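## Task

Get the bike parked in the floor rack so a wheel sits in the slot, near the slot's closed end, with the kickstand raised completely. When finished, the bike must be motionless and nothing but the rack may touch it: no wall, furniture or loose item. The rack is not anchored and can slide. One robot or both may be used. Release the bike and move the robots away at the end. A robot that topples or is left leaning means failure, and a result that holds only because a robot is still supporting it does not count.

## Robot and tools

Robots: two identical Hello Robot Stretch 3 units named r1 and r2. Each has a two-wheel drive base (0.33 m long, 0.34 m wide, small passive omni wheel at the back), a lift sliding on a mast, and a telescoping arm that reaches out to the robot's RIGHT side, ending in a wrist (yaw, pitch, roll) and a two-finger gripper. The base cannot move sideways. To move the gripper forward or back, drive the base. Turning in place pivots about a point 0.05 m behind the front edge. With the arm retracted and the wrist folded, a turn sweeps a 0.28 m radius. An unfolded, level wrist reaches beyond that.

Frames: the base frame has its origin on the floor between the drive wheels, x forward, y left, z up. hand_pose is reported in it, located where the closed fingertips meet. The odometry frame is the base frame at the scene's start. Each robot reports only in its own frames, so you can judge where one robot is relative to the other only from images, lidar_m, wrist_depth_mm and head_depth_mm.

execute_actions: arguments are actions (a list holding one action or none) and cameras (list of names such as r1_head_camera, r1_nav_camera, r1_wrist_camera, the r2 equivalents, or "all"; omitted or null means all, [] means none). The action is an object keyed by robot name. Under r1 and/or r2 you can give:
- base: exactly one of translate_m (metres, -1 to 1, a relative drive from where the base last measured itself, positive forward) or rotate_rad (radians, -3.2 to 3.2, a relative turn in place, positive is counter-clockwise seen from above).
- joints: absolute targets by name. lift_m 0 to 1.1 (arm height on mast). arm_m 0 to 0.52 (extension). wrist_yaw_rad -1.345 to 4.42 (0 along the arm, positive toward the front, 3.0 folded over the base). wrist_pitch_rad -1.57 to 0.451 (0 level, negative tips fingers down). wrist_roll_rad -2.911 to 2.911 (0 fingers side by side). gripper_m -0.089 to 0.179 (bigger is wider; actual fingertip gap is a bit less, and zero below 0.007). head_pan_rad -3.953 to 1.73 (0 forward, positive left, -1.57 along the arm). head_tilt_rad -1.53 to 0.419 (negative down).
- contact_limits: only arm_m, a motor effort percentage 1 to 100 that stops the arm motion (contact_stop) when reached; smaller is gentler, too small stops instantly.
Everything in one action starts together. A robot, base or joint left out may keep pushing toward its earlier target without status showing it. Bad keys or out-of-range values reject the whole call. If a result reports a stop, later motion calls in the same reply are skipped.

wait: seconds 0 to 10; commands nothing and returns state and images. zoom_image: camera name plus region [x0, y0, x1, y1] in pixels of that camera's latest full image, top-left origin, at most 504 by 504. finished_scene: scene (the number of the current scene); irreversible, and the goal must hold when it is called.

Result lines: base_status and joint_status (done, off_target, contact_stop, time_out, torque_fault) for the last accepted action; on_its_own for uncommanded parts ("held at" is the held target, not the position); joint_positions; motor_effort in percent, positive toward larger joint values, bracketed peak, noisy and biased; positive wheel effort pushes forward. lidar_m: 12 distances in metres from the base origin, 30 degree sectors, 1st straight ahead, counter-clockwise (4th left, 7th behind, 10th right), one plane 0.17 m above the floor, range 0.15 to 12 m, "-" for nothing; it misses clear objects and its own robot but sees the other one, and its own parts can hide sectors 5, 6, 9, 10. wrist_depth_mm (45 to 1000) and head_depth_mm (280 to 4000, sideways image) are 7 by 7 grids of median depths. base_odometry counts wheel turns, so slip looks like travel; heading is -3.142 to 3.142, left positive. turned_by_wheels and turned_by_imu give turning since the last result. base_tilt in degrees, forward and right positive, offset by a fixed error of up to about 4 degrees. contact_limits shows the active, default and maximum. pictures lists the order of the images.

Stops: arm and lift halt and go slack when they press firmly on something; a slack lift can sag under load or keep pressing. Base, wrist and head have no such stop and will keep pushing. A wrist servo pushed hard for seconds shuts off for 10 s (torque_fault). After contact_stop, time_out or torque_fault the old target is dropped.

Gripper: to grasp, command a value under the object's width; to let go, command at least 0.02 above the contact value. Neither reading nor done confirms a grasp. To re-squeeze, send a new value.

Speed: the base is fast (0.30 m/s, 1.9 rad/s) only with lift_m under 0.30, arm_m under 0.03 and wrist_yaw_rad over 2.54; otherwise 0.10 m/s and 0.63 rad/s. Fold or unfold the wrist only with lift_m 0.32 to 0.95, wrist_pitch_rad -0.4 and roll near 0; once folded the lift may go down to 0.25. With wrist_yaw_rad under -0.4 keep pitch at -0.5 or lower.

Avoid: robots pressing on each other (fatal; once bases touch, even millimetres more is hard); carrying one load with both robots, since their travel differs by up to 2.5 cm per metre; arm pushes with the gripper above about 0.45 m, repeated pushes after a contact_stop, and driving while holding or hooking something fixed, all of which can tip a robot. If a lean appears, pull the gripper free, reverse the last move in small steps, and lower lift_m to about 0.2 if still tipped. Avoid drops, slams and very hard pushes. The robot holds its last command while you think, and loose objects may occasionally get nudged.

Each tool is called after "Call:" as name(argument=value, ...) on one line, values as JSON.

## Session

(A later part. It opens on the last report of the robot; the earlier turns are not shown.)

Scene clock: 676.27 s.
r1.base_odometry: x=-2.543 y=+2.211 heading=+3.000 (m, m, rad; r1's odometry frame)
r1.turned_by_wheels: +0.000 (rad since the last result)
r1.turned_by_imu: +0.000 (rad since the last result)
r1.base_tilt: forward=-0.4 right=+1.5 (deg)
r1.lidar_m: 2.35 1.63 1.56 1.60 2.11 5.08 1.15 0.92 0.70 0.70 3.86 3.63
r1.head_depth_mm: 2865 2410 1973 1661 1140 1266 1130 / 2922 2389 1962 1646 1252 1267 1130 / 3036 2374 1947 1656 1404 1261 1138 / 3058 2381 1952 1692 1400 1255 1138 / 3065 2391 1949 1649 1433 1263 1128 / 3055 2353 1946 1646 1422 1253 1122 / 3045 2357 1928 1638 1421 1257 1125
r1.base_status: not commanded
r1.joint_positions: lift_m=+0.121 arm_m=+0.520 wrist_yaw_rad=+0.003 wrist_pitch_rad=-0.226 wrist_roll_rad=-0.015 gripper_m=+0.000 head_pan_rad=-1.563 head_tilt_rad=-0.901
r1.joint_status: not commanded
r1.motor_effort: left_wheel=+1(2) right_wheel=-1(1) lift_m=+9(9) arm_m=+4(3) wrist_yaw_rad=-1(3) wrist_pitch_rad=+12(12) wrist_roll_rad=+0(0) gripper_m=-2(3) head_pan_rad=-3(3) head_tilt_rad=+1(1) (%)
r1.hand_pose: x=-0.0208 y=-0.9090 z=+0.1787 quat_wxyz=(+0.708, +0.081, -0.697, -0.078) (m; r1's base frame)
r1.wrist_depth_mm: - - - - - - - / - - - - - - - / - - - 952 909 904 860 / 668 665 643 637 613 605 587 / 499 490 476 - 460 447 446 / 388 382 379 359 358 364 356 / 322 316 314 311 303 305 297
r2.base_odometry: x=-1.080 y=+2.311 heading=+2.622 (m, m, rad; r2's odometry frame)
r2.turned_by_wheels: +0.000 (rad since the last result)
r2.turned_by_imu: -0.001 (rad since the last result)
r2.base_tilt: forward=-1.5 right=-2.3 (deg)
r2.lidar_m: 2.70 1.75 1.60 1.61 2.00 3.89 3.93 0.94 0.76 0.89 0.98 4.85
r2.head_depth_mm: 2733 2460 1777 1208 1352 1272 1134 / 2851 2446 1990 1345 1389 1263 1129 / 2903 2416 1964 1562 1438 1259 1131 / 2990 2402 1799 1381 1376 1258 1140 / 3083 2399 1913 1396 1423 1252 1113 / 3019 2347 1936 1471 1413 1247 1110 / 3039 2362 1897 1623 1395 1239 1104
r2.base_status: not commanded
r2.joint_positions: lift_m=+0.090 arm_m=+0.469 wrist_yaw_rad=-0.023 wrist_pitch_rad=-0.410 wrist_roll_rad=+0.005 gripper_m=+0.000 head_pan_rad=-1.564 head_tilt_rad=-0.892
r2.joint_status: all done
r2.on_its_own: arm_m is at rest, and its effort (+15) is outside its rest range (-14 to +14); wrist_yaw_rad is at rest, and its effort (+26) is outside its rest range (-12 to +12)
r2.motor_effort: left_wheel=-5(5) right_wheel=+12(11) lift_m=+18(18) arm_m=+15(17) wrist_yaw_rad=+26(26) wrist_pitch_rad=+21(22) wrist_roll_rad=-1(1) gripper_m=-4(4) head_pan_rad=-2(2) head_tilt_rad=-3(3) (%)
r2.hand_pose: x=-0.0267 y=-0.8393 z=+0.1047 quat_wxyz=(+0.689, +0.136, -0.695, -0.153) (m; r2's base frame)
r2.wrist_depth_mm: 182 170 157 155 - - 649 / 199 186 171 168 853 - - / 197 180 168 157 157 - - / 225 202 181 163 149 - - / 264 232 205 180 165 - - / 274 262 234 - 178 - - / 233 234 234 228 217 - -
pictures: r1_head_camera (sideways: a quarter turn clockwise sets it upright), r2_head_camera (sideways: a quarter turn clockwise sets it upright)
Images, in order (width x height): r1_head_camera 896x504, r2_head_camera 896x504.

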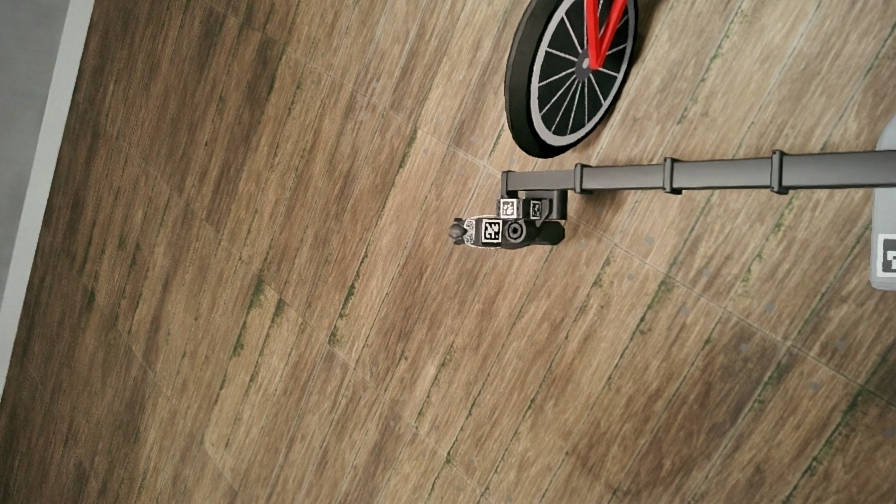

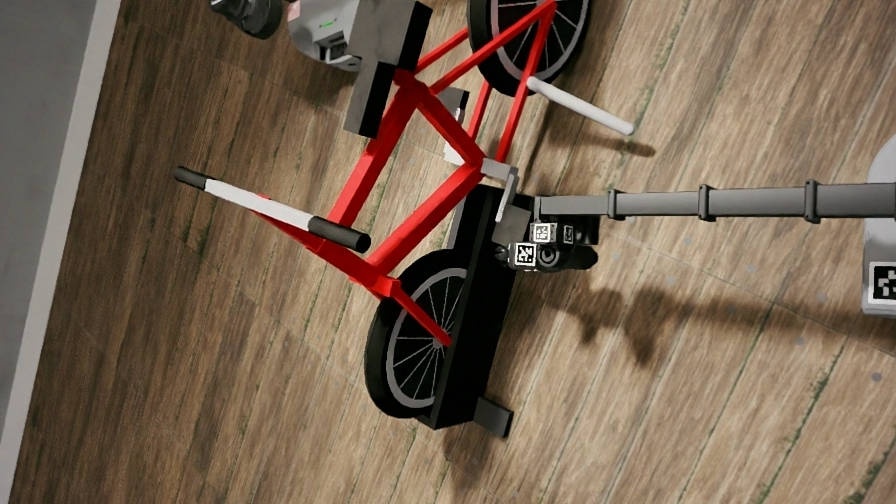

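Call:
execute_actions(actions=[{"r1": {"base": {"translate_m": -0.04}}, "r2": {"base": {"translate_m": 0.08}, "joints": {"arm_m": 0.22, "lift_m": 0.13}}}], cameras=[])

Call:
execute_actions(actions=[{"r2": {"joints": {"wrist_yaw_rad": -1.3, "wrist_pitch_rad": -0.55, "wrist_roll_rad": 1.57, "gripper_m": 0.10, "arm_m": 0.38}}}], cameras=["r1_head_camera", "r2_head_camera", "r2_wrist_camera"])

Scene clock: 694.07 s.
r1.base_odometry: x=-2.504 y=+2.205 heading=+3.000 (m, m, rad; r1's odometry frame)
r1.turned_by_wheels: +0.000 (rad since the last result)
r1.turned_by_imu: -0.001 (rad since the last result)
r1.base_tilt: forward=-0.3 right=+1.4 (deg)
r1.lidar_m: 2.36 1.65 1.58 1.62 2.14 5.03 1.13 0.88 0.68 0.69 3.90 3.69
r1.head_depth_mm: 2859 2404 1952 1660 1125 1267 1134 / 2910 2383 1962 1655 1218 1265 1131 / 3018 2399 1943 1650 1381 1261 1136 / 3037 2389 1950 1684 1406 1259 1130 / 3056 2396 1942 1641 1433 1259 1127 / 3042 2349 1945 1641 1416 1255 1123 / 3048 2342 1935 1644 1420 1254 1119
r1.base_status: done
r1.joint_positions: lift_m=+0.121 arm_m=+0.520 wrist_yaw_rad=+0.003 wrist_pitch_rad=-0.226 wrist_roll_rad=-0.015 gripper_m=+0.000 head_pan_rad=-1.563 head_tilt_rad=-0.901
r1.joint_status: not commanded
r1.motor_effort: left_wheel=+1(4) right_wheel=+0(4) lift_m=+9(9) arm_m=+4(3) wrist_yaw_rad=-2(0) wrist_pitch_rad=+12(12) wrist_roll_rad=-1(0) gripper_m=-2(1) head_pan_rad=-3(3) head_tilt_rad=+1(1) (%)
r1.hand_pose: x=-0.0209 y=-0.9090 z=+0.1787 quat_wxyz=(+0.708, +0.081, -0.697, -0.078) (m; r1's base frame)
r1.wrist_depth_mm: - - - - - - - / - - - - - - - / - - 996 949 947 897 859 / 674 657 636 637 621 592 595 / 498 482 482 - 458 453 446 / 387 385 382 358 360 362 354 / 318 316 314 307 305 307 297
r2.base_odometry: x=-1.150 y=+2.350 heading=+2.622 (m, m, rad; r2's odometry frame)
r2.turned_by_wheels: +0.000 (rad since the last result)
r2.turned_by_imu: -0.001 (rad since the last result)
r2.base_tilt: forward=-1.4 right=-2.2 (deg)
r2.lidar_m: 2.64 1.72 1.57 1.59 1.97 3.96 3.99 0.97 0.80 0.89 3.96 4.80
r2.head_depth_mm: 2783 2473 1782 1241 1374 1267 1130 / 2815 2471 1968 1400 1431 1266 1129 / 2928 2451 1151 1435 1407 1287 1138 / 2971 2408 1945 1387 1448 1214 1136 / 3120 2385 1919 1426 1412 1251 1120 / 3043 2379 1936 1560 1402 1237 1108 / 3007 2348 1906 1616 1400 1237 1099
r2.base_status: done
r2.joint_positions: lift_m=+0.130 arm_m=+0.220 wrist_yaw_rad=-0.002 wrist_pitch_rad=-0.368 wrist_roll_rad=+0.004 gripper_m=+0.000 head_pan_rad=-1.564 head_tilt_rad=-0.892
r2.joint_status: all done
r2.motor_effort: left_wheel=+0(7) right_wheel=+0(19) lift_m=+31(29) arm_m=-6(13) wrist_yaw_rad=+2(26) wrist_pitch_rad=+6(20) wrist_roll_rad=-1(1) gripper_m=-2(4) head_pan_rad=-2(2) head_tilt_rad=-3(3) (%)
r2.hand_pose: x=-0.0219 y=-0.5958 z=+0.1536 quat_wxyz=(+0.694, +0.129, -0.696, -0.131) (m; r2's base frame)
r2.wrist_depth_mm: - - 417 386 387 - 311 / - - 453 419 430 248 267 / 721 682 475 432 398 370 718 / 531 512 503 470 431 406 535 / 412 414 416 434 418 402 421 / 341 343 341 - 340 341 346 / 290 290 290 282 283 291 294
pictures: none
No camera images: the call's "cameras" was empty. Leave "cameras" out to get every camera's image.

Scene clock: 696.50 s.
r1.base_odometry: x=-2.504 y=+2.205 heading=+3.000 (m, m, rad; r1's odometry frame)
r1.turned_by_wheels: +0.000 (rad since the last result)
r1.turned_by_imu: +0.000 (rad since the last result)
r1.base_tilt: forward=-0.4 right=+1.4 (deg)
r1.lidar_m: 2.37 1.65 1.58 1.63 2.15 5.04 1.13 0.88 0.68 0.69 3.90 3.69
r1.head_depth_mm: 2808 2411 1963 1660 1132 1266 1130 / 2938 2381 1958 1652 1220 1262 1127 / 3009 2383 1944 1657 1383 1263 1138 / 3083 2375 1948 1693 1398 1263 1136 / 3097 2362 1954 1644 1425 1256 1124 / 3050 2372 1941 1644 1428 1260 1125 / 3058 2383 1930 1635 1424 1255 1119
r1.base_status: not commanded
r1.joint_positions: lift_m=+0.121 arm_m=+0.520 wrist_yaw_rad=+0.003 wrist_pitch_rad=-0.226 wrist_roll_rad=-0.015 gripper_m=+0.000 head_pan_rad=-1.563 head_tilt_rad=-0.901
r1.joint_status: not commanded
r1.motor_effort: left_wheel=+2(2) right_wheel=-1(1) lift_m=+9(9) arm_m=+4(4) wrist_yaw_rad=-2(2) wrist_pitch_rad=+12(12) wrist_roll_rad=+0(0) gripper_m=-3(3) head_pan_rad=-3(3) head_tilt_rad=+1(0) (%)
r1.hand_pose: x=-0.0209 y=-0.9090 z=+0.1787 quat_wxyz=(+0.708, +0.081, -0.697, -0.078) (m; r1's base frame)
r1.wrist_depth_mm: - - - - - - - / - - - - - - - / - - 994 986 903 900 863 / 671 661 646 636 608 607 581 / 488 480 480 - 465 456 441 / 386 383 380 358 359 365 358 / 317 314 314 312 306 304 297
r2.base_odometry: x=-1.150 y=+2.350 heading=+2.622 (m, m, rad; r2's odometry frame)
r2.turned_by_wheels: +0.000 (rad since the last result)
r2.turned_by_imu: +0.000 (rad since the last result)
r2.base_tilt: forward=-1.4 right=-2.3 (deg)
r2.lidar_m: 2.64 1.71 1.57 1.59 1.96 3.96 4.01 0.97 0.79 0.89 3.99 4.79
r2.head_depth_mm: 2853 2441 1786 1248 1370 1271 1139 / 2864 2497 2000 1404 1431 1270 1134 / 2916 2415 1144 1436 1445 1269 1141 / 3016 2395 1957 1382 1492 1246 1142 / 3116 2382 1958 1419 1425 1245 1117 / 3028 2362 1940 1561 1403 1234 1109 / 2956 2314 1917 1609 1404 1238 1107
r2.base_status: not commanded
r2.joint_positions: lift_m=+0.130 arm_m=+0.380 wrist_yaw_rad=-1.297 wrist_pitch_rad=-0.560 wrist_roll_rad=+1.568 gripper_m=+0.100 head_pan_rad=-1.564 head_tilt_rad=-0.892
r2.joint_status: all done
r2.motor_effort: left_wheel=+0(0) right_wheel=+0(0) lift_m=+30(31) arm_m=+7(7) wrist_yaw_rad=-3(7) wrist_pitch_rad=+3(6) wrist_roll_rad=+2(4) gripper_m=+0(81) head_pan_rad=-2(2) head_tilt_rad=-3(3) (%)
r2.hand_pose: x=-0.2180 y=-0.5797 z=+0.1116 quat_wxyz=(-0.166, -0.580, -0.766, -0.222) (m; r2's base frame)
r2.wrist_depth_mm: - - 672 367 252 191 154 / - - 676 368 253 191 156 / - 581 627 372 254 194 157 / 428 479 511 357 256 195 157 / 372 398 465 382 265 196 158 / 336 348 595 391 275 186 159 / - 782 767 396 271 199 160
pictures: r1_head_camera (sideways: a quarter turn clockwise sets it upright), r2_head_camera (sideways: a quarter turn clockwise sets it upright), r2_wrist_camera
Images, in order (width x height): r1_head_camera 896x504, r2_head_camera 896x504, r2_wrist_camera 644x364.

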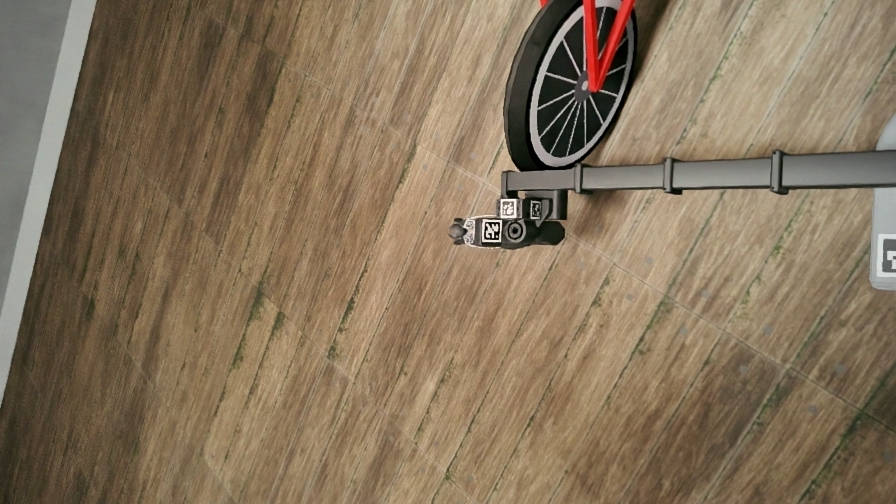

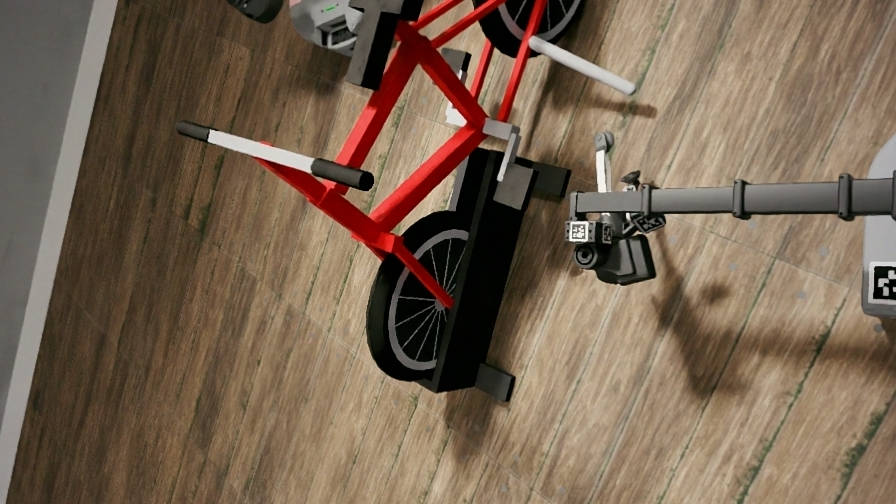

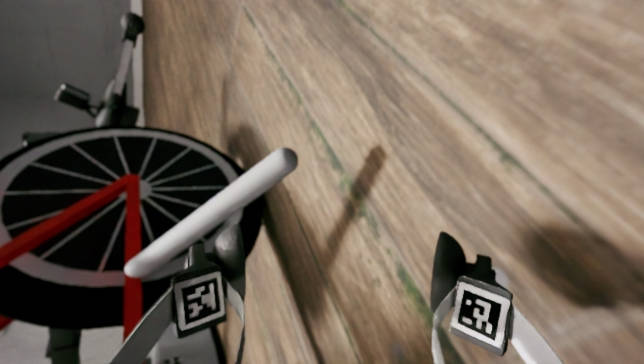

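Call:
execute_actions(actions=[{"r1": {"base": {"translate_m": -0.06}}, "r2": {"base": {"translate_m": -0.14}, "joints": {"arm_m": 0.40}}}], cameras=["r1_head_camera", "r2_head_camera", "r2_wrist_camera"])

Scene clock: 706.07 s.
r1.base_odometry: x=-2.444 y=+2.197 heading=+3.002 (m, m, rad; r1's odometry frame)
r1.turned_by_wheels: +0.001 (rad since the last result)
r1.turned_by_imu: +0.007 (rad since the last result)
r1.base_tilt: forward=-0.4 right=+1.4 (deg)
r1.lidar_m: 2.38 1.67 1.61 1.65 2.19 4.99 1.08 0.83 0.66 0.67 3.92 3.74
r1.head_depth_mm: 2815 2422 1907 1655 1126 1250 1128 / 2904 2393 1963 1647 1168 1261 1127 / 3012 2422 1967 1662 1351 1267 1137 / 3077 2385 1949 1680 1399 1258 1136 / 3105 2363 1932 1647 1428 1260 1126 / 3086 2358 1927 1640 1426 1258 1126 / 3051 2364 1933 1643 1417 1256 1125
r1.base_status: done
r1.joint_positions: lift_m=+0.121 arm_m=+0.520 wrist_yaw_rad=+0.001 wrist_pitch_rad=-0.225 wrist_roll_rad=-0.015 gripper_m=+0.000 head_pan_rad=-1.564 head_tilt_rad=-0.901
r1.joint_status: not commanded
r1.on_its_own: left_wheel is at rest, and its effort (+24) is outside its rest range (-18 to +18); right_wheel is at rest, and its effort (-27) is outside its rest range (-18 to +18)
r1.motor_effort: left_wheel=+24(35) right_wheel=-27(35) lift_m=+9(9) arm_m=+2(4) wrist_yaw_rad=-1(2) wrist_pitch_rad=+12(12) wrist_roll_rad=+0(1) gripper_m=-2(2) head_pan_rad=-3(3) head_tilt_rad=+1(2) (%)
r1.hand_pose: x=-0.0212 y=-0.9092 z=+0.1788 quat_wxyz=(+0.708, +0.081, -0.697, -0.079) (m; r1's base frame)
r1.wrist_depth_mm: - - - - - - - / - - - - - - - / - - - 964 944 918 593 / 682 671 656 632 620 601 563 / 498 491 486 - 470 450 445 / 392 387 385 360 365 367 363 / 320 318 315 314 306 307 300
r2.base_odometry: x=-1.028 y=+2.281 heading=+2.622 (m, m, rad; r2's odometry frame)
r2.turned_by_wheels: +0.000 (rad since the last result)
r2.turned_by_imu: +0.000 (rad since the last result)
r2.base_tilt: forward=-1.4 right=-2.3 (deg)
r2.lidar_m: 2.73 1.77 1.63 1.63 2.03 3.82 3.86 0.85 0.82 0.89 0.97 4.92
r2.head_depth_mm: 2808 2341 1662 1640 1361 1271 1140 / 2781 2453 1775 1253 1382 1274 1128 / 2899 2431 1980 1556 1478 1263 1144 / 2924 2400 1801 1398 1456 1253 1137 / 3040 2390 1949 1402 1410 1253 1116 / 3066 2342 1910 1436 1414 1242 1108 / 3021 2374 1921 1569 1393 1222 1108
r2.base_status: done
r2.joint_positions: lift_m=+0.130 arm_m=+0.400 wrist_yaw_rad=-1.297 wrist_pitch_rad=-0.560 wrist_roll_rad=+1.568 gripper_m=+0.100 head_pan_rad=-1.564 head_tilt_rad=-0.892
r2.joint_status: all done
r2.motor_effort: left_wheel=+1(2) right_wheel=+0(4) lift_m=+31(31) arm_m=+7(6) wrist_yaw_rad=-3(3) wrist_pitch_rad=+3(3) wrist_roll_rad=+2(2) gripper_m=+0(0) head_pan_rad=-2(1) head_tilt_rad=-3(3) (%)
r2.hand_pose: x=-0.2180 y=-0.5996 z=+0.1116 quat_wxyz=(-0.166, -0.580, -0.766, -0.222) (m; r2's base frame)
r2.wrist_depth_mm: - - 663 366 251 191 155 / - - 691 370 253 192 155 / - 479 703 377 256 194 157 / 353 390 445 381 256 195 157 / 307 327 384 379 163 195 158 / 270 292 193 180 273 185 158 / 249 256 204 395 271 200 160
pictures: r1_head_camera (sideways: a quarter turn clockwise sets it upright), r2_head_camera (sideways: a quarter turn clockwise sets it upright), r2_wrist_camera
Images, in order (width x height): r1_head_camera 896x504, r2_head_camera 896x504, r2_wrist_camera 644x364.

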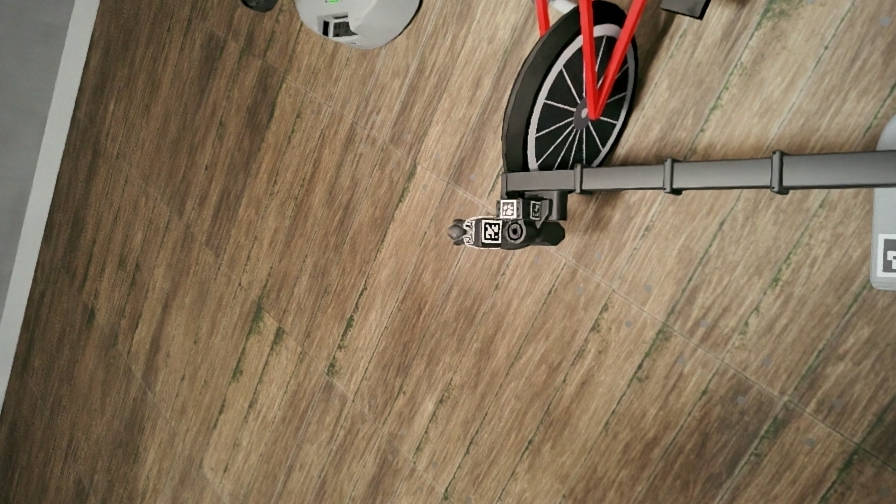

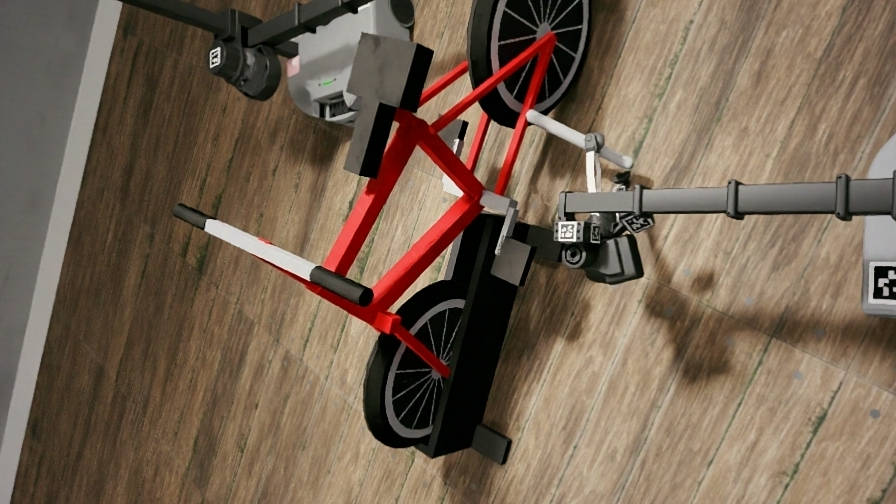

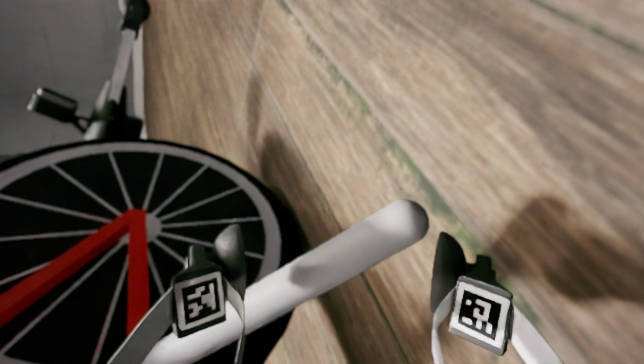

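Call:
execute_actions(actions=[{"r2": {"base": {"translate_m": -0.12}, "joints": {"arm_m": 0.43}}}], cameras=["r2_head_camera", "r2_wrist_camera"])

Call:
execute_actions(actions=[{"r2": {"base": {"translate_m": -0.08}, "joints": {"lift_m": 0.145}}}], cameras=["r2_head_camera", "r2_wrist_camera"])

Scene clock: 715.00 s.
r1.base_odometry: x=-2.445 y=+2.197 heading=+3.002 (m, m, rad; r1's odometry frame)
r1.turned_by_wheels: +0.000 (rad since the last result)
r1.turned_by_imu: +0.000 (rad since the last result)
r1.base_tilt: forward=-0.4 right=+1.4 (deg)
r1.lidar_m: 2.39 1.67 1.61 1.65 2.19 5.00 1.08 0.83 0.66 0.67 3.93 3.74
r1.head_depth_mm: 2800 2418 1670 1621 1127 1247 1129 / 2922 2387 1954 1663 1167 1267 1124 / 2996 2397 1952 1650 1351 1269 1137 / 3054 2384 1953 1694 1404 1260 1133 / 3077 2387 1955 1641 1426 1262 1124 / 3078 2374 1937 1645 1420 1254 1125 / 3021 2376 1944 1638 1423 1263 1122
r1.base_status: not commanded
r1.joint_positions: lift_m=+0.121 arm_m=+0.520 wrist_yaw_rad=+0.001 wrist_pitch_rad=-0.225 wrist_roll_rad=-0.015 gripper_m=+0.000 head_pan_rad=-1.564 head_tilt_rad=-0.901
r1.joint_status: not commanded
r1.on_its_own: left_wheel is at rest, and its effort (+28) is outside its rest range (-18 to +18); right_wheel is at rest, and its effort (-33) is outside its rest range (-18 to +18)
r1.motor_effort: left_wheel=+28(28) right_wheel=-33(33) lift_m=+9(9) arm_m=+2(2) wrist_yaw_rad=-1(1) wrist_pitch_rad=+12(12) wrist_roll_rad=+0(0) gripper_m=-1(4) head_pan_rad=-3(4) head_tilt_rad=+0(1) (%)
r1.hand_pose: x=-0.0212 y=-0.9092 z=+0.1788 quat_wxyz=(+0.708, +0.081, -0.697, -0.079) (m; r1's base frame)
r1.wrist_depth_mm: - - - - - - - / - - - - - - 645 / - - - 977 936 766 474 / 689 661 662 648 623 604 502 / 498 493 487 - 468 456 443 / 390 386 383 359 367 366 360 / 320 321 313 312 307 303 302
r2.base_odometry: x=-0.924 y=+2.221 heading=+2.624 (m, m, rad; r2's odometry frame)
r2.turned_by_wheels: +0.002 (rad since the last result)
r2.turned_by_imu: +0.002 (rad since the last result)
r2.base_tilt: forward=-1.4 right=-2.2 (deg)
r2.lidar_m: 2.80 1.82 1.67 1.68 2.09 3.73 3.76 0.75 0.78 0.69 0.94 5.03
r2.head_depth_mm: 2672 2378 1947 1317 1310 1268 1133 / 2806 2437 1692 1215 1357 1272 1131 / 2850 2437 1953 1266 1373 1268 1135 / 2919 2378 1944 1355 1466 1253 1139 / 3010 2400 1803 1377 1388 1245 1116 / 3021 2389 1922 1400 1419 1239 1108 / 3008 2308 1908 1454 1398 1235 1102
r2.base_status: done
r2.joint_positions: lift_m=+0.130 arm_m=+0.430 wrist_yaw_rad=-1.228 wrist_pitch_rad=-0.659 wrist_roll_rad=+1.595 gripper_m=+0.100 head_pan_rad=-1.564 head_tilt_rad=-0.892
r2.joint_status: all done
r2.on_its_own: wrist_yaw_rad is held at -1.252, not at your -1.300, by its stall guard, which is not easing now; right_wheel is at rest, and its effort (-41) is outside its rest range (-18 to +18); wrist_yaw_rad is at rest, and its effort (-26) is outside its rest range (-12 to +12); wrist_pitch_rad is at rest, and its effort (+37) is outside its rest range (-20 to +32)
r2.motor_effort: left_wheel=+17(19) right_wheel=-41(48) lift_m=+30(31) arm_m=+1(7) wrist_yaw_rad=-26(42) wrist_pitch_rad=+37(37) wrist_roll_rad=-9(9) gripper_m=-11(11) head_pan_rad=-3(2) head_tilt_rad=-3(3) (%)
r2.hand_pose: x=-0.1983 y=-0.6379 z=+0.0923 quat_wxyz=(-0.196, -0.549, -0.771, -0.258) (m; r2's base frame)
r2.wrist_depth_mm: - - 464 295 217 172 142 / 352 - 474 299 220 174 144 / 292 334 452 307 224 175 145 / 259 287 329 312 226 177 87 / 211 250 287 303 229 90 81 / 192 222 258 286 99 86 142 / 180 199 221 231 91 88 147
pictures: r2_head_camera (sideways: a quarter turn clockwise sets it upright), r2_wrist_camera
Images, in order (width x height): r2_head_camera 896x504, r2_wrist_camera 644x364.

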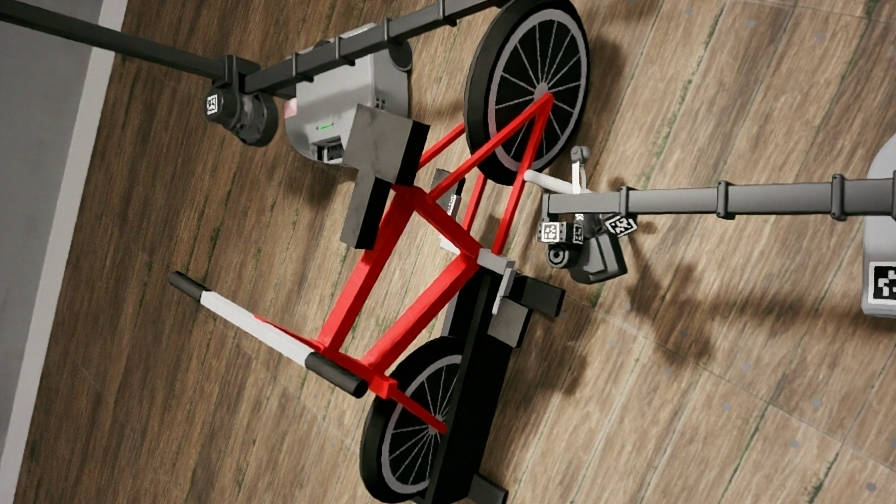

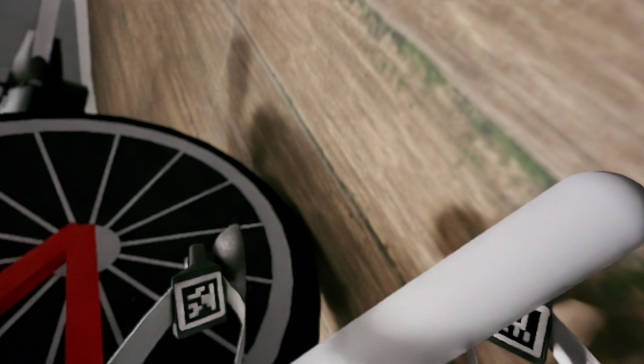

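Scene clock: 718.13 s.
r1.base_odometry: x=-2.444 y=+2.197 heading=+3.002 (m, m, rad; r1's odometry frame)
r1.turned_by_wheels: +0.000 (rad since the last result)
r1.turned_by_imu: +0.000 (rad since the last result)
r1.base_tilt: forward=-0.4 right=+1.5 (deg)
r1.lidar_m: 2.38 1.67 1.61 1.65 2.20 4.97 1.08 0.83 0.66 0.67 3.91 3.74
r1.head_depth_mm: 2813 2414 1597 1629 1127 1247 1132 / 2894 2400 1821 1651 1165 1265 1128 / 3006 2380 1967 1651 1357 1263 1137 / 3065 2380 1954 1689 1395 1262 1133 / 3067 2381 1943 1640 1424 1258 1123 / 3059 2368 1944 1637 1425 1257 1122 / 3023 2371 1933 1632 1423 1253 1120
r1.base_status: not commanded
r1.joint_positions: lift_m=+0.121 arm_m=+0.520 wrist_yaw_rad=+0.001 wrist_pitch_rad=-0.224 wrist_roll_rad=-0.015 gripper_m=+0.000 head_pan_rad=-1.564 head_tilt_rad=-0.901
r1.joint_status: not commanded
r1.on_its_own: left_wheel is at rest, and its effort (+27) is outside its rest range (-18 to +18); right_wheel is at rest, and its effort (-30) is outside its rest range (-18 to +18)
r1.motor_effort: left_wheel=+27(31) right_wheel=-30(37) lift_m=+9(9) arm_m=+2(2) wrist_yaw_rad=-1(2) wrist_pitch_rad=+12(12) wrist_roll_rad=+0(0) gripper_m=-4(3) head_pan_rad=-3(3) head_tilt_rad=+0(1) (%)
r1.hand_pose: x=-0.0213 y=-0.9092 z=+0.1790 quat_wxyz=(+0.708, +0.080, -0.697, -0.079) (m; r1's base frame)
r1.wrist_depth_mm: - - - - - - - / - - - - - - 658 / - - - 968 948 552 452 / 690 676 660 642 619 546 469 / 503 488 486 - 467 458 451 / 390 387 380 363 363 367 361 / 322 320 314 314 307 304 300
r2.base_odometry: x=-0.855 y=+2.182 heading=+2.624 (m, m, rad; r2's odometry frame)
r2.turned_by_wheels: +0.000 (rad since the last result)
r2.turned_by_imu: -0.001 (rad since the last result)
r2.base_tilt: forward=-1.4 right=-2.3 (deg)
r2.lidar_m: 2.84 1.85 1.70 1.71 2.12 3.64 3.68 0.69 0.75 0.75 0.92 5.07
r2.head_depth_mm: 2631 2487 2019 1630 1365 1274 1137 / 2783 1661 1647 1665 1347 1267 1130 / 2829 2418 1771 1206 1357 1251 1140 / 2933 2376 1958 1309 1441 1244 1140 / 2947 2398 1937 1422 1419 1246 1115 / 3016 2371 1202 1370 1408 1248 1103 / 3022 2305 1904 1417 1406 1240 1103
r2.base_status: done
r2.joint_positions: lift_m=+0.145 arm_m=+0.430 wrist_yaw_rad=-1.235 wrist_pitch_rad=-0.482 wrist_roll_rad=+1.569 gripper_m=+0.100 head_pan_rad=-1.564 head_tilt_rad=-0.892
r2.joint_status: all done
r2.on_its_own: wrist_yaw_rad is held at -1.252, not at your -1.300, by its stall guard, which is not easing now; wrist_yaw_rad is at rest, and its effort (-19) is outside its rest range (-12 to +12); wrist_pitch_rad is at rest, and its effort (-24) is outside its rest range (-20 to +32)
r2.motor_effort: left_wheel=+2(17) right_wheel=-3(49) lift_m=+23(39) arm_m=-1(1) wrist_yaw_rad=-19(43) wrist_pitch_rad=-24(48) wrist_roll_rad=+1(12) gripper_m=-11(16) head_pan_rad=-2(3) head_tilt_rad=-3(2) (%)
r2.hand_pose: x=-0.2252 y=-0.6460 z=+0.1434 quat_wxyz=(-0.137, -0.562, -0.792, -0.196) (m; r2's base frame)
r2.wrist_depth_mm: - - 899 471 303 224 179 / - 324 - 475 305 225 178 / - 330 784 486 307 227 179 / 227 243 272 307 311 228 180 / 199 214 180 261 288 229 180 / 179 189 160 227 248 213 182 / 164 168 145 201 220 224 183
pictures: r2_head_camera (sideways: a quarter turn clockwise sets it upright), r2_wrist_camera
Images, in order (width x height): r2_head_camera 896x504, r2_wrist_camera 644x364.

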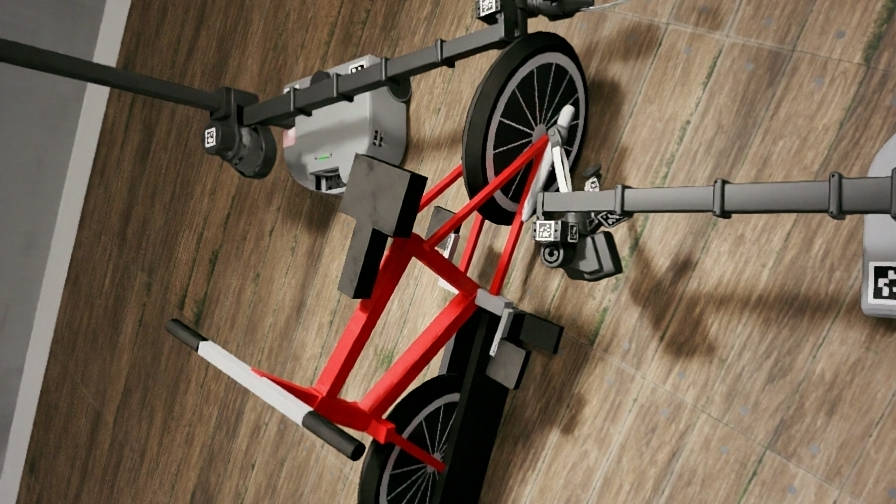

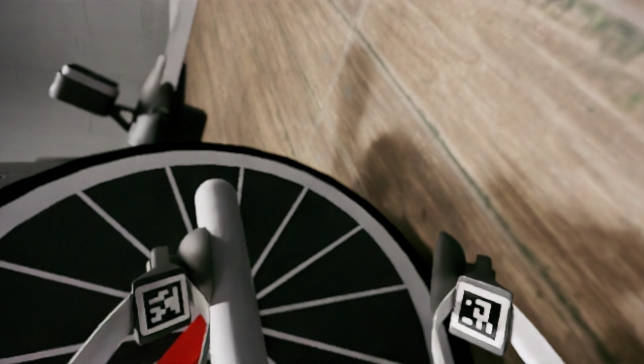

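Call:
execute_actions(actions=[{"r2": {"joints": {"arm_m": 0.25}}}], cameras=["r2_head_camera", "r2_wrist_camera"])

Scene clock: 725.57 s.
r1.base_odometry: x=-2.444 y=+2.197 heading=+3.002 (m, m, rad; r1's odometry frame)
r1.turned_by_wheels: +0.000 (rad since the last result)
r1.turned_by_imu: +0.000 (rad since the last result)
r1.base_tilt: forward=-0.4 right=+1.4 (deg)
r1.lidar_m: 2.38 1.67 1.61 1.65 2.20 4.97 1.08 0.83 0.66 0.67 3.94 3.73
r1.head_depth_mm: 2809 2386 1593 1585 1128 1250 1132 / 2943 2391 1826 1650 1164 1265 1125 / 2982 2380 1939 1641 1352 1259 1138 / 3073 2381 1944 1686 1409 1263 1134 / 3053 2363 1943 1646 1433 1254 1130 / 3039 2373 1940 1632 1429 1258 1123 / 3066 2348 1932 1632 1418 1252 1124
r1.base_status: not commanded
r1.joint_positions: lift_m=+0.121 arm_m=+0.520 wrist_yaw_rad=+0.001 wrist_pitch_rad=-0.224 wrist_roll_rad=-0.015 gripper_m=+0.000 head_pan_rad=-1.564 head_tilt_rad=-0.901
r1.joint_status: not commanded
r1.on_its_own: left_wheel is at rest, and its effort (+26) is outside its rest range (-18 to +18); right_wheel is at rest, and its effort (-30) is outside its rest range (-18 to +18)
r1.motor_effort: left_wheel=+26(27) right_wheel=-30(30) lift_m=+9(9) arm_m=+2(2) wrist_yaw_rad=-1(1) wrist_pitch_rad=+12(12) wrist_roll_rad=+0(0) gripper_m=-2(2) head_pan_rad=-3(3) head_tilt_rad=+1(1) (%)
r1.hand_pose: x=-0.0213 y=-0.9092 z=+0.1790 quat_wxyz=(+0.708, +0.080, -0.697, -0.079) (m; r1's base frame)
r1.wrist_depth_mm: - - - - - - - / - - - - - - 656 / - - - 993 940 554 454 / 701 678 660 640 623 548 469 / 501 485 485 - 463 458 448 / 396 391 387 360 364 365 361 / 321 319 319 314 307 305 302
r2.base_odometry: x=-0.855 y=+2.182 heading=+2.624 (m, m, rad; r2's odometry frame)
r2.turned_by_wheels: +0.000 (rad since the last result)
r2.turned_by_imu: -0.001 (rad since the last result)
r2.base_tilt: forward=-1.4 right=-2.2 (deg)
r2.lidar_m: 2.84 1.86 1.70 1.71 2.13 3.65 3.67 0.69 0.75 0.75 0.92 5.09
r2.head_depth_mm: 2636 2502 2026 1606 1366 1273 1131 / 2741 1647 1657 1669 1337 1262 1128 / 2852 2463 1746 1201 1376 1245 1143 / 2885 2422 1955 1317 1439 1204 1136 / 3036 2357 1902 1430 1406 1250 1116 / 3018 2348 1171 1369 1412 1240 1107 / 3008 2308 1929 1430 1415 1231 1102
r2.base_status: not commanded
r2.joint_positions: lift_m=+0.145 arm_m=+0.250 wrist_yaw_rad=-1.249 wrist_pitch_rad=-0.559 wrist_roll_rad=+1.570 gripper_m=+0.100 head_pan_rad=-1.564 head_tilt_rad=-0.892
r2.joint_status: all done
r2.on_its_own: wrist_yaw_rad is held at -1.252, not at your -1.300, by its stall guard, which is not easing now
r2.motor_effort: left_wheel=+0(3) right_wheel=-1(3) lift_m=+23(23) arm_m=-6(10) wrist_yaw_rad=-2(25) wrist_pitch_rad=+3(24) wrist_roll_rad=+1(0) gripper_m=+0(12) head_pan_rad=-2(2) head_tilt_rad=-3(2) (%)
r2.hand_pose: x=-0.2152 y=-0.4599 z=+0.1272 quat_wxyz=(-0.161, -0.562, -0.780, -0.225) (m; r2's base frame)
r2.wrist_depth_mm: - - 732 393 270 206 167 / - - 733 398 274 208 167 / - - 757 408 276 209 169 / - - 777 410 276 210 170 / - - 711 417 287 211 171 / - 396 583 421 296 199 172 / 318 323 349 376 293 216 173
pictures: r2_head_camera (sideways: a quarter turn clockwise sets it upright), r2_wrist_camera
Images, in order (width x height): r2_head_camera 896x504, r2_wrist_camera 644x364.

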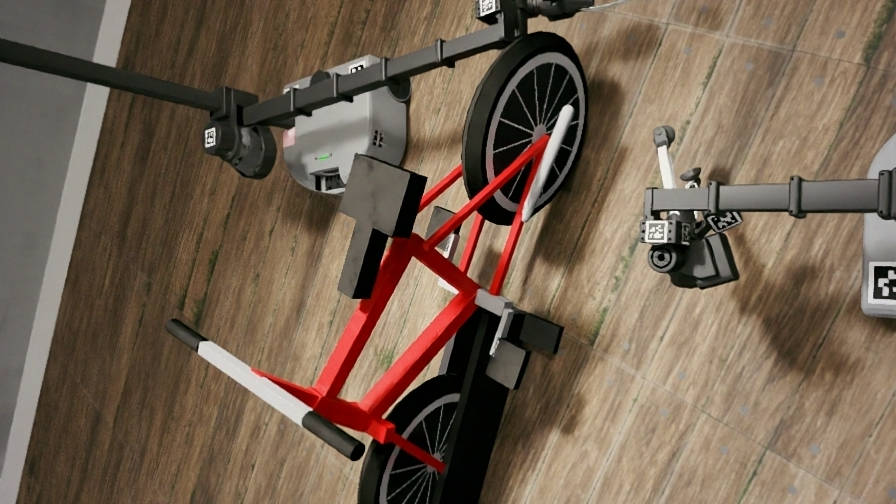

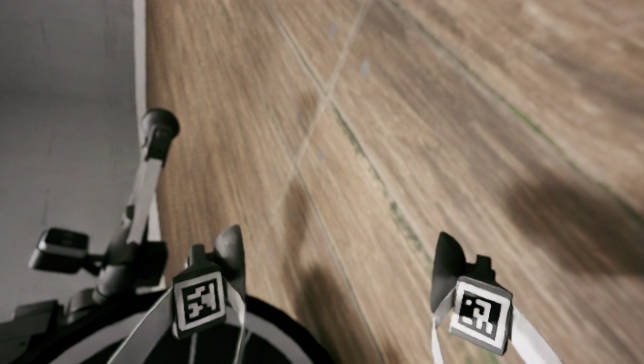

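Call:
execute_actions(actions=[{"r1": {"base": {"translate_m": 0.12}}, "r2": {"joints": {"arm_m": 0.10, "head_pan_rad": -1.0}}}], cameras=[])

Call:
execute_actions(actions=[{"r1": {"joints": {"arm_m": 0.10, "lift_m": 0.2}}}], cameras=["r2_head_camera", "r2_nav_camera", "r1_nav_camera"])

Scene clock: 738.67 s.
r1.base_odometry: x=-2.563 y=+2.214 heading=+3.002 (m, m, rad; r1's odometry frame)
r1.turned_by_wheels: +0.000 (rad since the last result)
r1.turned_by_imu: -0.001 (rad since the last result)
r1.base_tilt: forward=-0.4 right=+1.5 (deg)
r1.lidar_m: 2.31 1.61 1.55 1.59 2.12 5.07 1.15 0.94 0.70 3.28 3.84 3.62
r1.head_depth_mm: 2861 2414 1719 1625 1164 1261 1132 / 2982 2409 1953 1656 1273 1266 1131 / 3066 2395 1950 1656 1410 1265 1140 / 3044 2397 1944 1688 1402 1263 1136 / 3061 2388 1928 1646 1433 1268 1126 / 3053 2389 1941 1645 1425 1253 1124 / 3051 2359 1944 1646 1423 1260 1125
r1.base_status: done
r1.joint_positions: lift_m=+0.121 arm_m=+0.520 wrist_yaw_rad=+0.001 wrist_pitch_rad=-0.224 wrist_roll_rad=-0.015 gripper_m=+0.000 head_pan_rad=-1.564 head_tilt_rad=-0.901
r1.joint_status: not commanded
r1.motor_effort: left_wheel=+0(26) right_wheel=+0(28) lift_m=+9(9) arm_m=+2(2) wrist_yaw_rad=+0(1) wrist_pitch_rad=+12(12) wrist_roll_rad=+0(1) gripper_m=-2(2) head_pan_rad=-3(3) head_tilt_rad=+0(1) (%)
r1.hand_pose: x=-0.0213 y=-0.9092 z=+0.1790 quat_wxyz=(+0.708, +0.080, -0.697, -0.079) (m; r1's base frame)
r1.wrist_depth_mm: - - - - - - - / - - - - - - 649 / - - 994 977 931 833 504 / 677 663 660 636 618 603 520 / 498 484 485 - 460 454 444 / 386 382 377 357 360 363 360 / 320 316 314 309 306 303 299
r2.base_odometry: x=-0.855 y=+2.182 heading=+2.624 (m, m, rad; r2's odometry frame)
r2.turned_by_wheels: +0.000 (rad since the last result)
r2.turned_by_imu: -0.001 (rad since the last result)
r2.base_tilt: forward=-1.4 right=-2.2 (deg)
r2.lidar_m: 2.84 1.85 1.70 1.72 2.12 3.65 3.69 0.78 0.76 0.76 0.92 5.09
r2.head_depth_mm: 3141 2487 1953 1568 1398 1276 1135 / 3187 2436 1825 1385 1383 1268 1169 / 3159 2435 1967 1439 1400 1259 1164 / 3111 2379 1953 1590 1420 1253 1120 / 3084 2399 1943 1638 1422 1255 1118 / 3032 2326 1912 1630 1394 1245 1111 / 2987 2294 1899 1611 1398 1238 1097
r2.base_status: not commanded
r2.joint_positions: lift_m=+0.145 arm_m=+0.100 wrist_yaw_rad=-1.249 wrist_pitch_rad=-0.560 wrist_roll_rad=+1.570 gripper_m=+0.100 head_pan_rad=-1.007 head_tilt_rad=-0.892
r2.joint_status: all done
r2.on_its_own: wrist_yaw_rad is held at -1.252, not at your -1.300, by its stall guard, which is not easing now
r2.motor_effort: left_wheel=+0(0) right_wheel=+0(0) lift_m=+23(23) arm_m=-6(6) wrist_yaw_rad=-3(3) wrist_pitch_rad=+3(3) wrist_roll_rad=+1(1) gripper_m=+1(1) head_pan_rad=+2(23) head_tilt_rad=-3(3) (%)
r2.hand_pose: x=-0.2152 y=-0.3099 z=+0.1271 quat_wxyz=(-0.161, -0.562, -0.780, -0.225) (m; r2's base frame)
r2.wrist_depth_mm: - - 729 391 271 207 168 / - - 737 401 273 208 168 / - - 760 403 277 209 169 / - - 782 412 278 210 170 / - - 709 419 287 212 171 / - 561 645 420 299 201 173 / - 556 832 430 292 216 173
pictures: none
No camera images: the call's "cameras" was empty. Leave "cameras" out to get every camera's image.

Scene clock: 742.97 s.
r1.base_odometry: x=-2.563 y=+2.214 heading=+3.002 (m, m, rad; r1's odometry frame)
r1.turned_by_wheels: +0.000 (rad since the last result)
r1.turned_by_imu: +0.000 (rad since the last result)
r1.base_tilt: forward=-0.4 right=+1.4 (deg)
r1.lidar_m: 2.30 1.61 1.55 1.59 2.12 5.09 1.15 0.94 0.70 3.30 3.81 3.64
r1.head_depth_mm: 2904 2415 1707 1623 1157 1265 1133 / 2940 2395 1957 1661 1277 1268 1130 / 3072 2375 1949 1651 1431 1273 - / 3059 2375 1947 1657 1430 1286 1127 / 3074 2360 1956 1648 1425 1260 1124 / 3068 2363 1943 1641 1426 1254 1125 / 3057 2361 1935 1639 1418 1261 1121
r1.base_status: not commanded
r1.joint_positions: lift_m=+0.199 arm_m=+0.100 wrist_yaw_rad=+0.001 wrist_pitch_rad=-0.224 wrist_roll_rad=-0.015 gripper_m=+0.000 head_pan_rad=-1.564 head_tilt_rad=-0.901
r1.joint_status: all done
r1.motor_effort: left_wheel=+0(0) right_wheel=+0(0) lift_m=+41(42) arm_m=-4(4) wrist_yaw_rad=-1(1) wrist_pitch_rad=+11(12) wrist_roll_rad=+0(0) gripper_m=-2(1) head_pan_rad=-3(3) head_tilt_rad=+1(1) (%)
r1.hand_pose: x=-0.0213 y=-0.4898 z=+0.2574 quat_wxyz=(+0.708, +0.080, -0.697, -0.079) (m; r1's base frame)
r1.wrist_depth_mm: - - - - - 974 647 / - - - - - - 289 / - - - - - 346 304 / 890 858 840 825 817 360 322 / 636 637 624 - 597 393 343 / 497 501 491 471 465 453 369 / 415 413 407 402 396 393 379
r2.base_odometry: x=-0.855 y=+2.182 heading=+2.624 (m, m, rad; r2's odometry frame)
r2.turned_by_wheels: +0.000 (rad since the last result)
r2.turned_by_imu: -0.001 (rad since the last result)
r2.base_tilt: forward=-1.5 right=-2.3 (deg)
r2.lidar_m: 2.85 1.85 1.70 1.71 2.13 3.64 3.67 3.36 0.75 0.76 0.93 5.12
r2.head_depth_mm: 3218 2473 1928 1577 1397 1286 1139 / 3165 2441 1839 1390 1383 1272 1165 / 3147 2408 1988 1432 1410 1258 1165 / 3130 2387 1976 1597 1418 1256 1123 / 3098 2393 1939 1640 1419 1248 1121 / 2988 2348 1949 1601 1415 1250 1109 / 2984 2365 1922 1610 1391 1231 1104
r2.base_status: not commanded
r2.joint_positions: lift_m=+0.145 arm_m=+0.100 wrist_yaw_rad=-1.249 wrist_pitch_rad=-0.560 wrist_roll_rad=+1.570 gripper_m=+0.100 head_pan_rad=-1.007 head_tilt_rad=-0.892
r2.joint_status: not commanded
r2.on_its_own: wrist_yaw_rad is held at -1.252, not at your -1.300, by its stall guard, which is not easing now
r2.motor_effort: left_wheel=+0(0) right_wheel=+0(0) lift_m=+23(23) arm_m=-5(6) wrist_yaw_rad=-3(3) wrist_pitch_rad=+3(3) wrist_roll_rad=+1(1) gripper_m=+1(0) head_pan_rad=+3(2) head_tilt_rad=-3(3) (%)
r2.hand_pose: x=-0.2152 y=-0.3099 z=+0.1271 quat_wxyz=(-0.161, -0.562, -0.780, -0.225) (m; r2's base frame)
r2.wrist_depth_mm: - - 719 392 270 206 167 / - - 731 404 273 208 168 / - - 766 404 274 209 169 / - - 775 411 278 210 170 / - - 702 414 289 212 170 / - - 637 424 298 201 172 / - - 839 427 295 216 173
pictures: r1_nav_camera (sideways: a quarter turn counterclockwise sets it upright), r2_head_camera (sideways: a quarter turn clockwise sets it upright), r2_nav_camera (sideways: a quarter turn counterclockwise sets it upright)
Images, in order (width x height): r1_nav_camera 672x504, r2_head_camera 896x504, r2_nav_camera 672x504.

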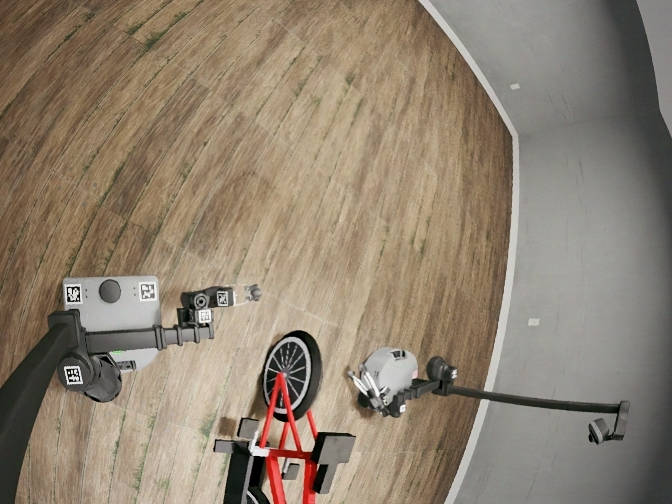

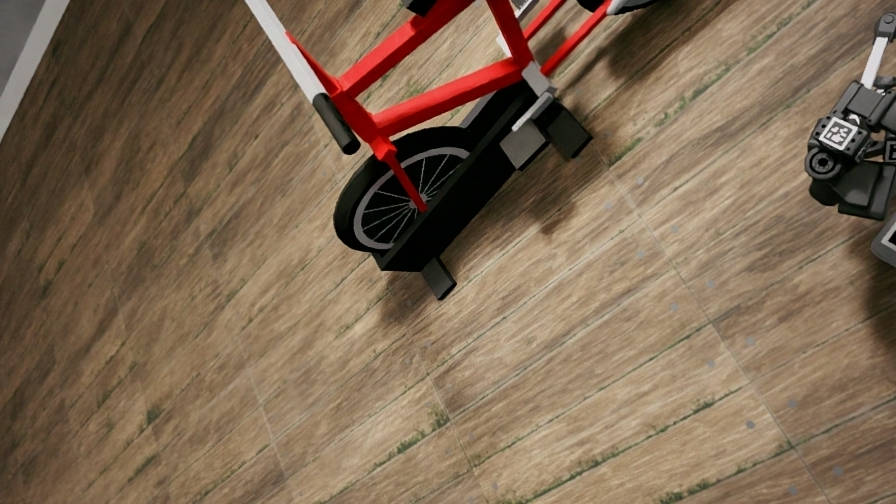

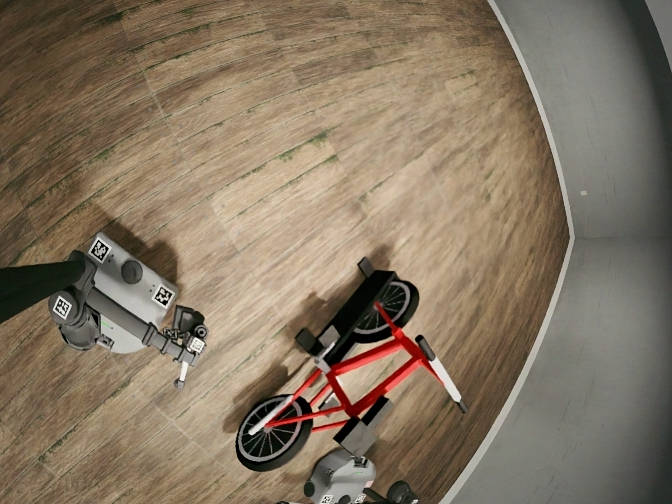

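Call:
execute_actions(actions=[], cameras=["r2_head_camera", "r2_nav_camera"])

Scene clock: 749.57 s.
r1.base_odometry: x=-2.563 y=+2.214 heading=+3.002 (m, m, rad; r1's odometry frame)
r1.turned_by_wheels: +0.000 (rad since the last result)
r1.turned_by_imu: +0.000 (rad since the last result)
r1.base_tilt: forward=-0.4 right=+1.4 (deg)
r1.lidar_m: 2.31 1.62 1.55 1.59 2.11 5.05 1.15 0.94 0.70 3.29 3.83 3.64
r1.head_depth_mm: 2874 2412 1720 1617 1160 1263 1132 / 2964 2400 1954 1651 1271 1264 1130 / 3079 2396 1947 1655 1434 1275 - / 3070 2386 1947 1645 1432 1276 1127 / 3072 2395 1944 1652 1422 1267 1123 / 3065 2374 1943 1641 1426 1259 1121 / 3047 2368 1939 1633 1422 1250 1122
r1.base_status: not commanded
r1.joint_positions: lift_m=+0.199 arm_m=+0.100 wrist_yaw_rad=+0.001 wrist_pitch_rad=-0.224 wrist_roll_rad=-0.015 gripper_m=+0.000 head_pan_rad=-1.564 head_tilt_rad=-0.901
r1.joint_status: all done
r1.motor_effort: left_wheel=+1(0) right_wheel=-1(0) lift_m=+42(42) arm_m=-4(4) wrist_yaw_rad=-1(1) wrist_pitch_rad=+12(12) wrist_roll_rad=-1(0) gripper_m=-2(1) head_pan_rad=-4(3) head_tilt_rad=-1(1) (%)
r1.hand_pose: x=-0.0213 y=-0.4898 z=+0.2574 quat_wxyz=(+0.708, +0.080, -0.697, -0.079) (m; r1's base frame)
r1.wrist_depth_mm: - - - - - 964 650 / - - - - - - 286 / - - - - - 341 304 / 908 853 819 839 816 363 322 / 639 633 626 - 598 389 342 / 494 503 490 463 473 453 366 / 412 408 406 403 397 395 376
r2.base_odometry: x=-0.855 y=+2.182 heading=+2.624 (m, m, rad; r2's odometry frame)
r2.turned_by_wheels: +0.000 (rad since the last result)
r2.turned_by_imu: -0.001 (rad since the last result)
r2.base_tilt: forward=-1.5 right=-2.3 (deg)
r2.lidar_m: 2.83 1.85 1.69 1.71 2.13 3.65 3.68 3.35 0.76 0.76 0.93 5.08
r2.head_depth_mm: 3243 2498 1939 1571 1393 1267 1132 / 3194 2463 1845 1387 1386 1263 1165 / 3126 2426 1967 1452 1412 1263 1170 / 3115 2388 1952 1580 1426 1257 1124 / 3069 2358 1956 1633 1421 1249 1109 / 3029 2327 1894 1616 1405 1243 1110 / 3067 2296 1894 1604 1402 1236 1097
r2.base_status: not commanded
r2.joint_positions: lift_m=+0.145 arm_m=+0.100 wrist_yaw_rad=-1.249 wrist_pitch_rad=-0.560 wrist_roll_rad=+1.570 gripper_m=+0.100 head_pan_rad=-1.007 head_tilt_rad=-0.892
r2.joint_status: not commanded
r2.on_its_own: wrist_yaw_rad is held at -1.252, not at your -1.300, by its stall guard, which is not easing now
r2.motor_effort: left_wheel=+0(0) right_wheel=+0(0) lift_m=+23(23) arm_m=-6(6) wrist_yaw_rad=-3(3) wrist_pitch_rad=+3(3) wrist_roll_rad=+1(1) gripper_m=+0(0) head_pan_rad=+2(2) head_tilt_rad=-3(3) (%)
r2.hand_pose: x=-0.2152 y=-0.3099 z=+0.1271 quat_wxyz=(-0.161, -0.562, -0.780, -0.225) (m; r2's base frame)
r2.wrist_depth_mm: - - 727 393 271 206 167 / - - 745 399 273 208 169 / - - 768 404 276 209 169 / - - 786 411 278 210 170 / - - 699 418 287 212 170 / - - 643 421 298 201 172 / - - 848 427 293 216 173
pictures: r2_head_camera (sideways: a quarter turn clockwise sets it upright), r2_nav_camera (sideways: a quarter turn counterclockwise sets it upright)
Images, in order (width x height): r2_head_camera 896x504, r2_nav_camera 672x504.

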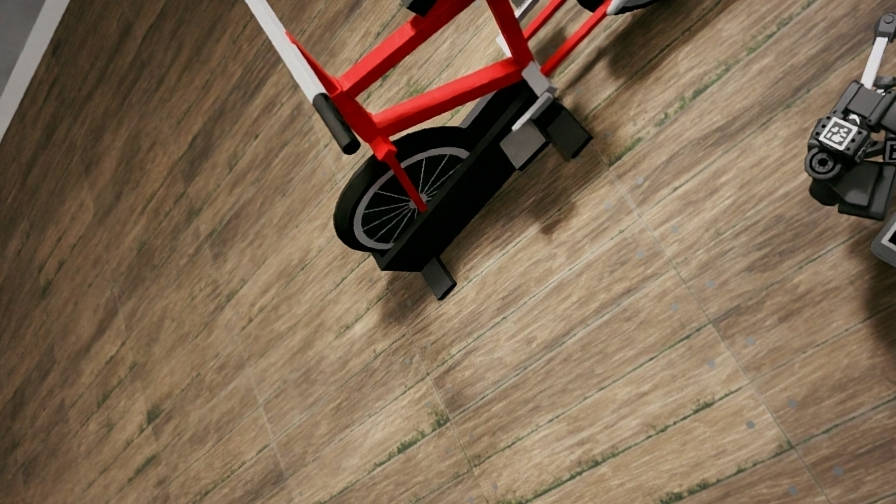

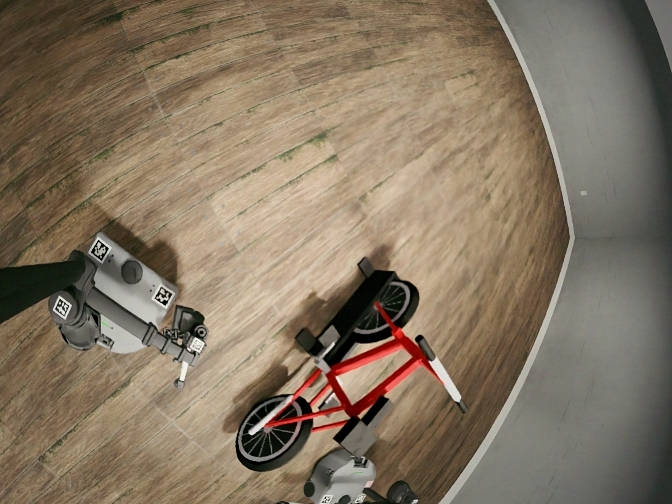

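The bike is standing still in the rack with the kickstand up, and both robots are clear of it.

Call:
finished_scene(scene=2)

The scene is finished: the task was done.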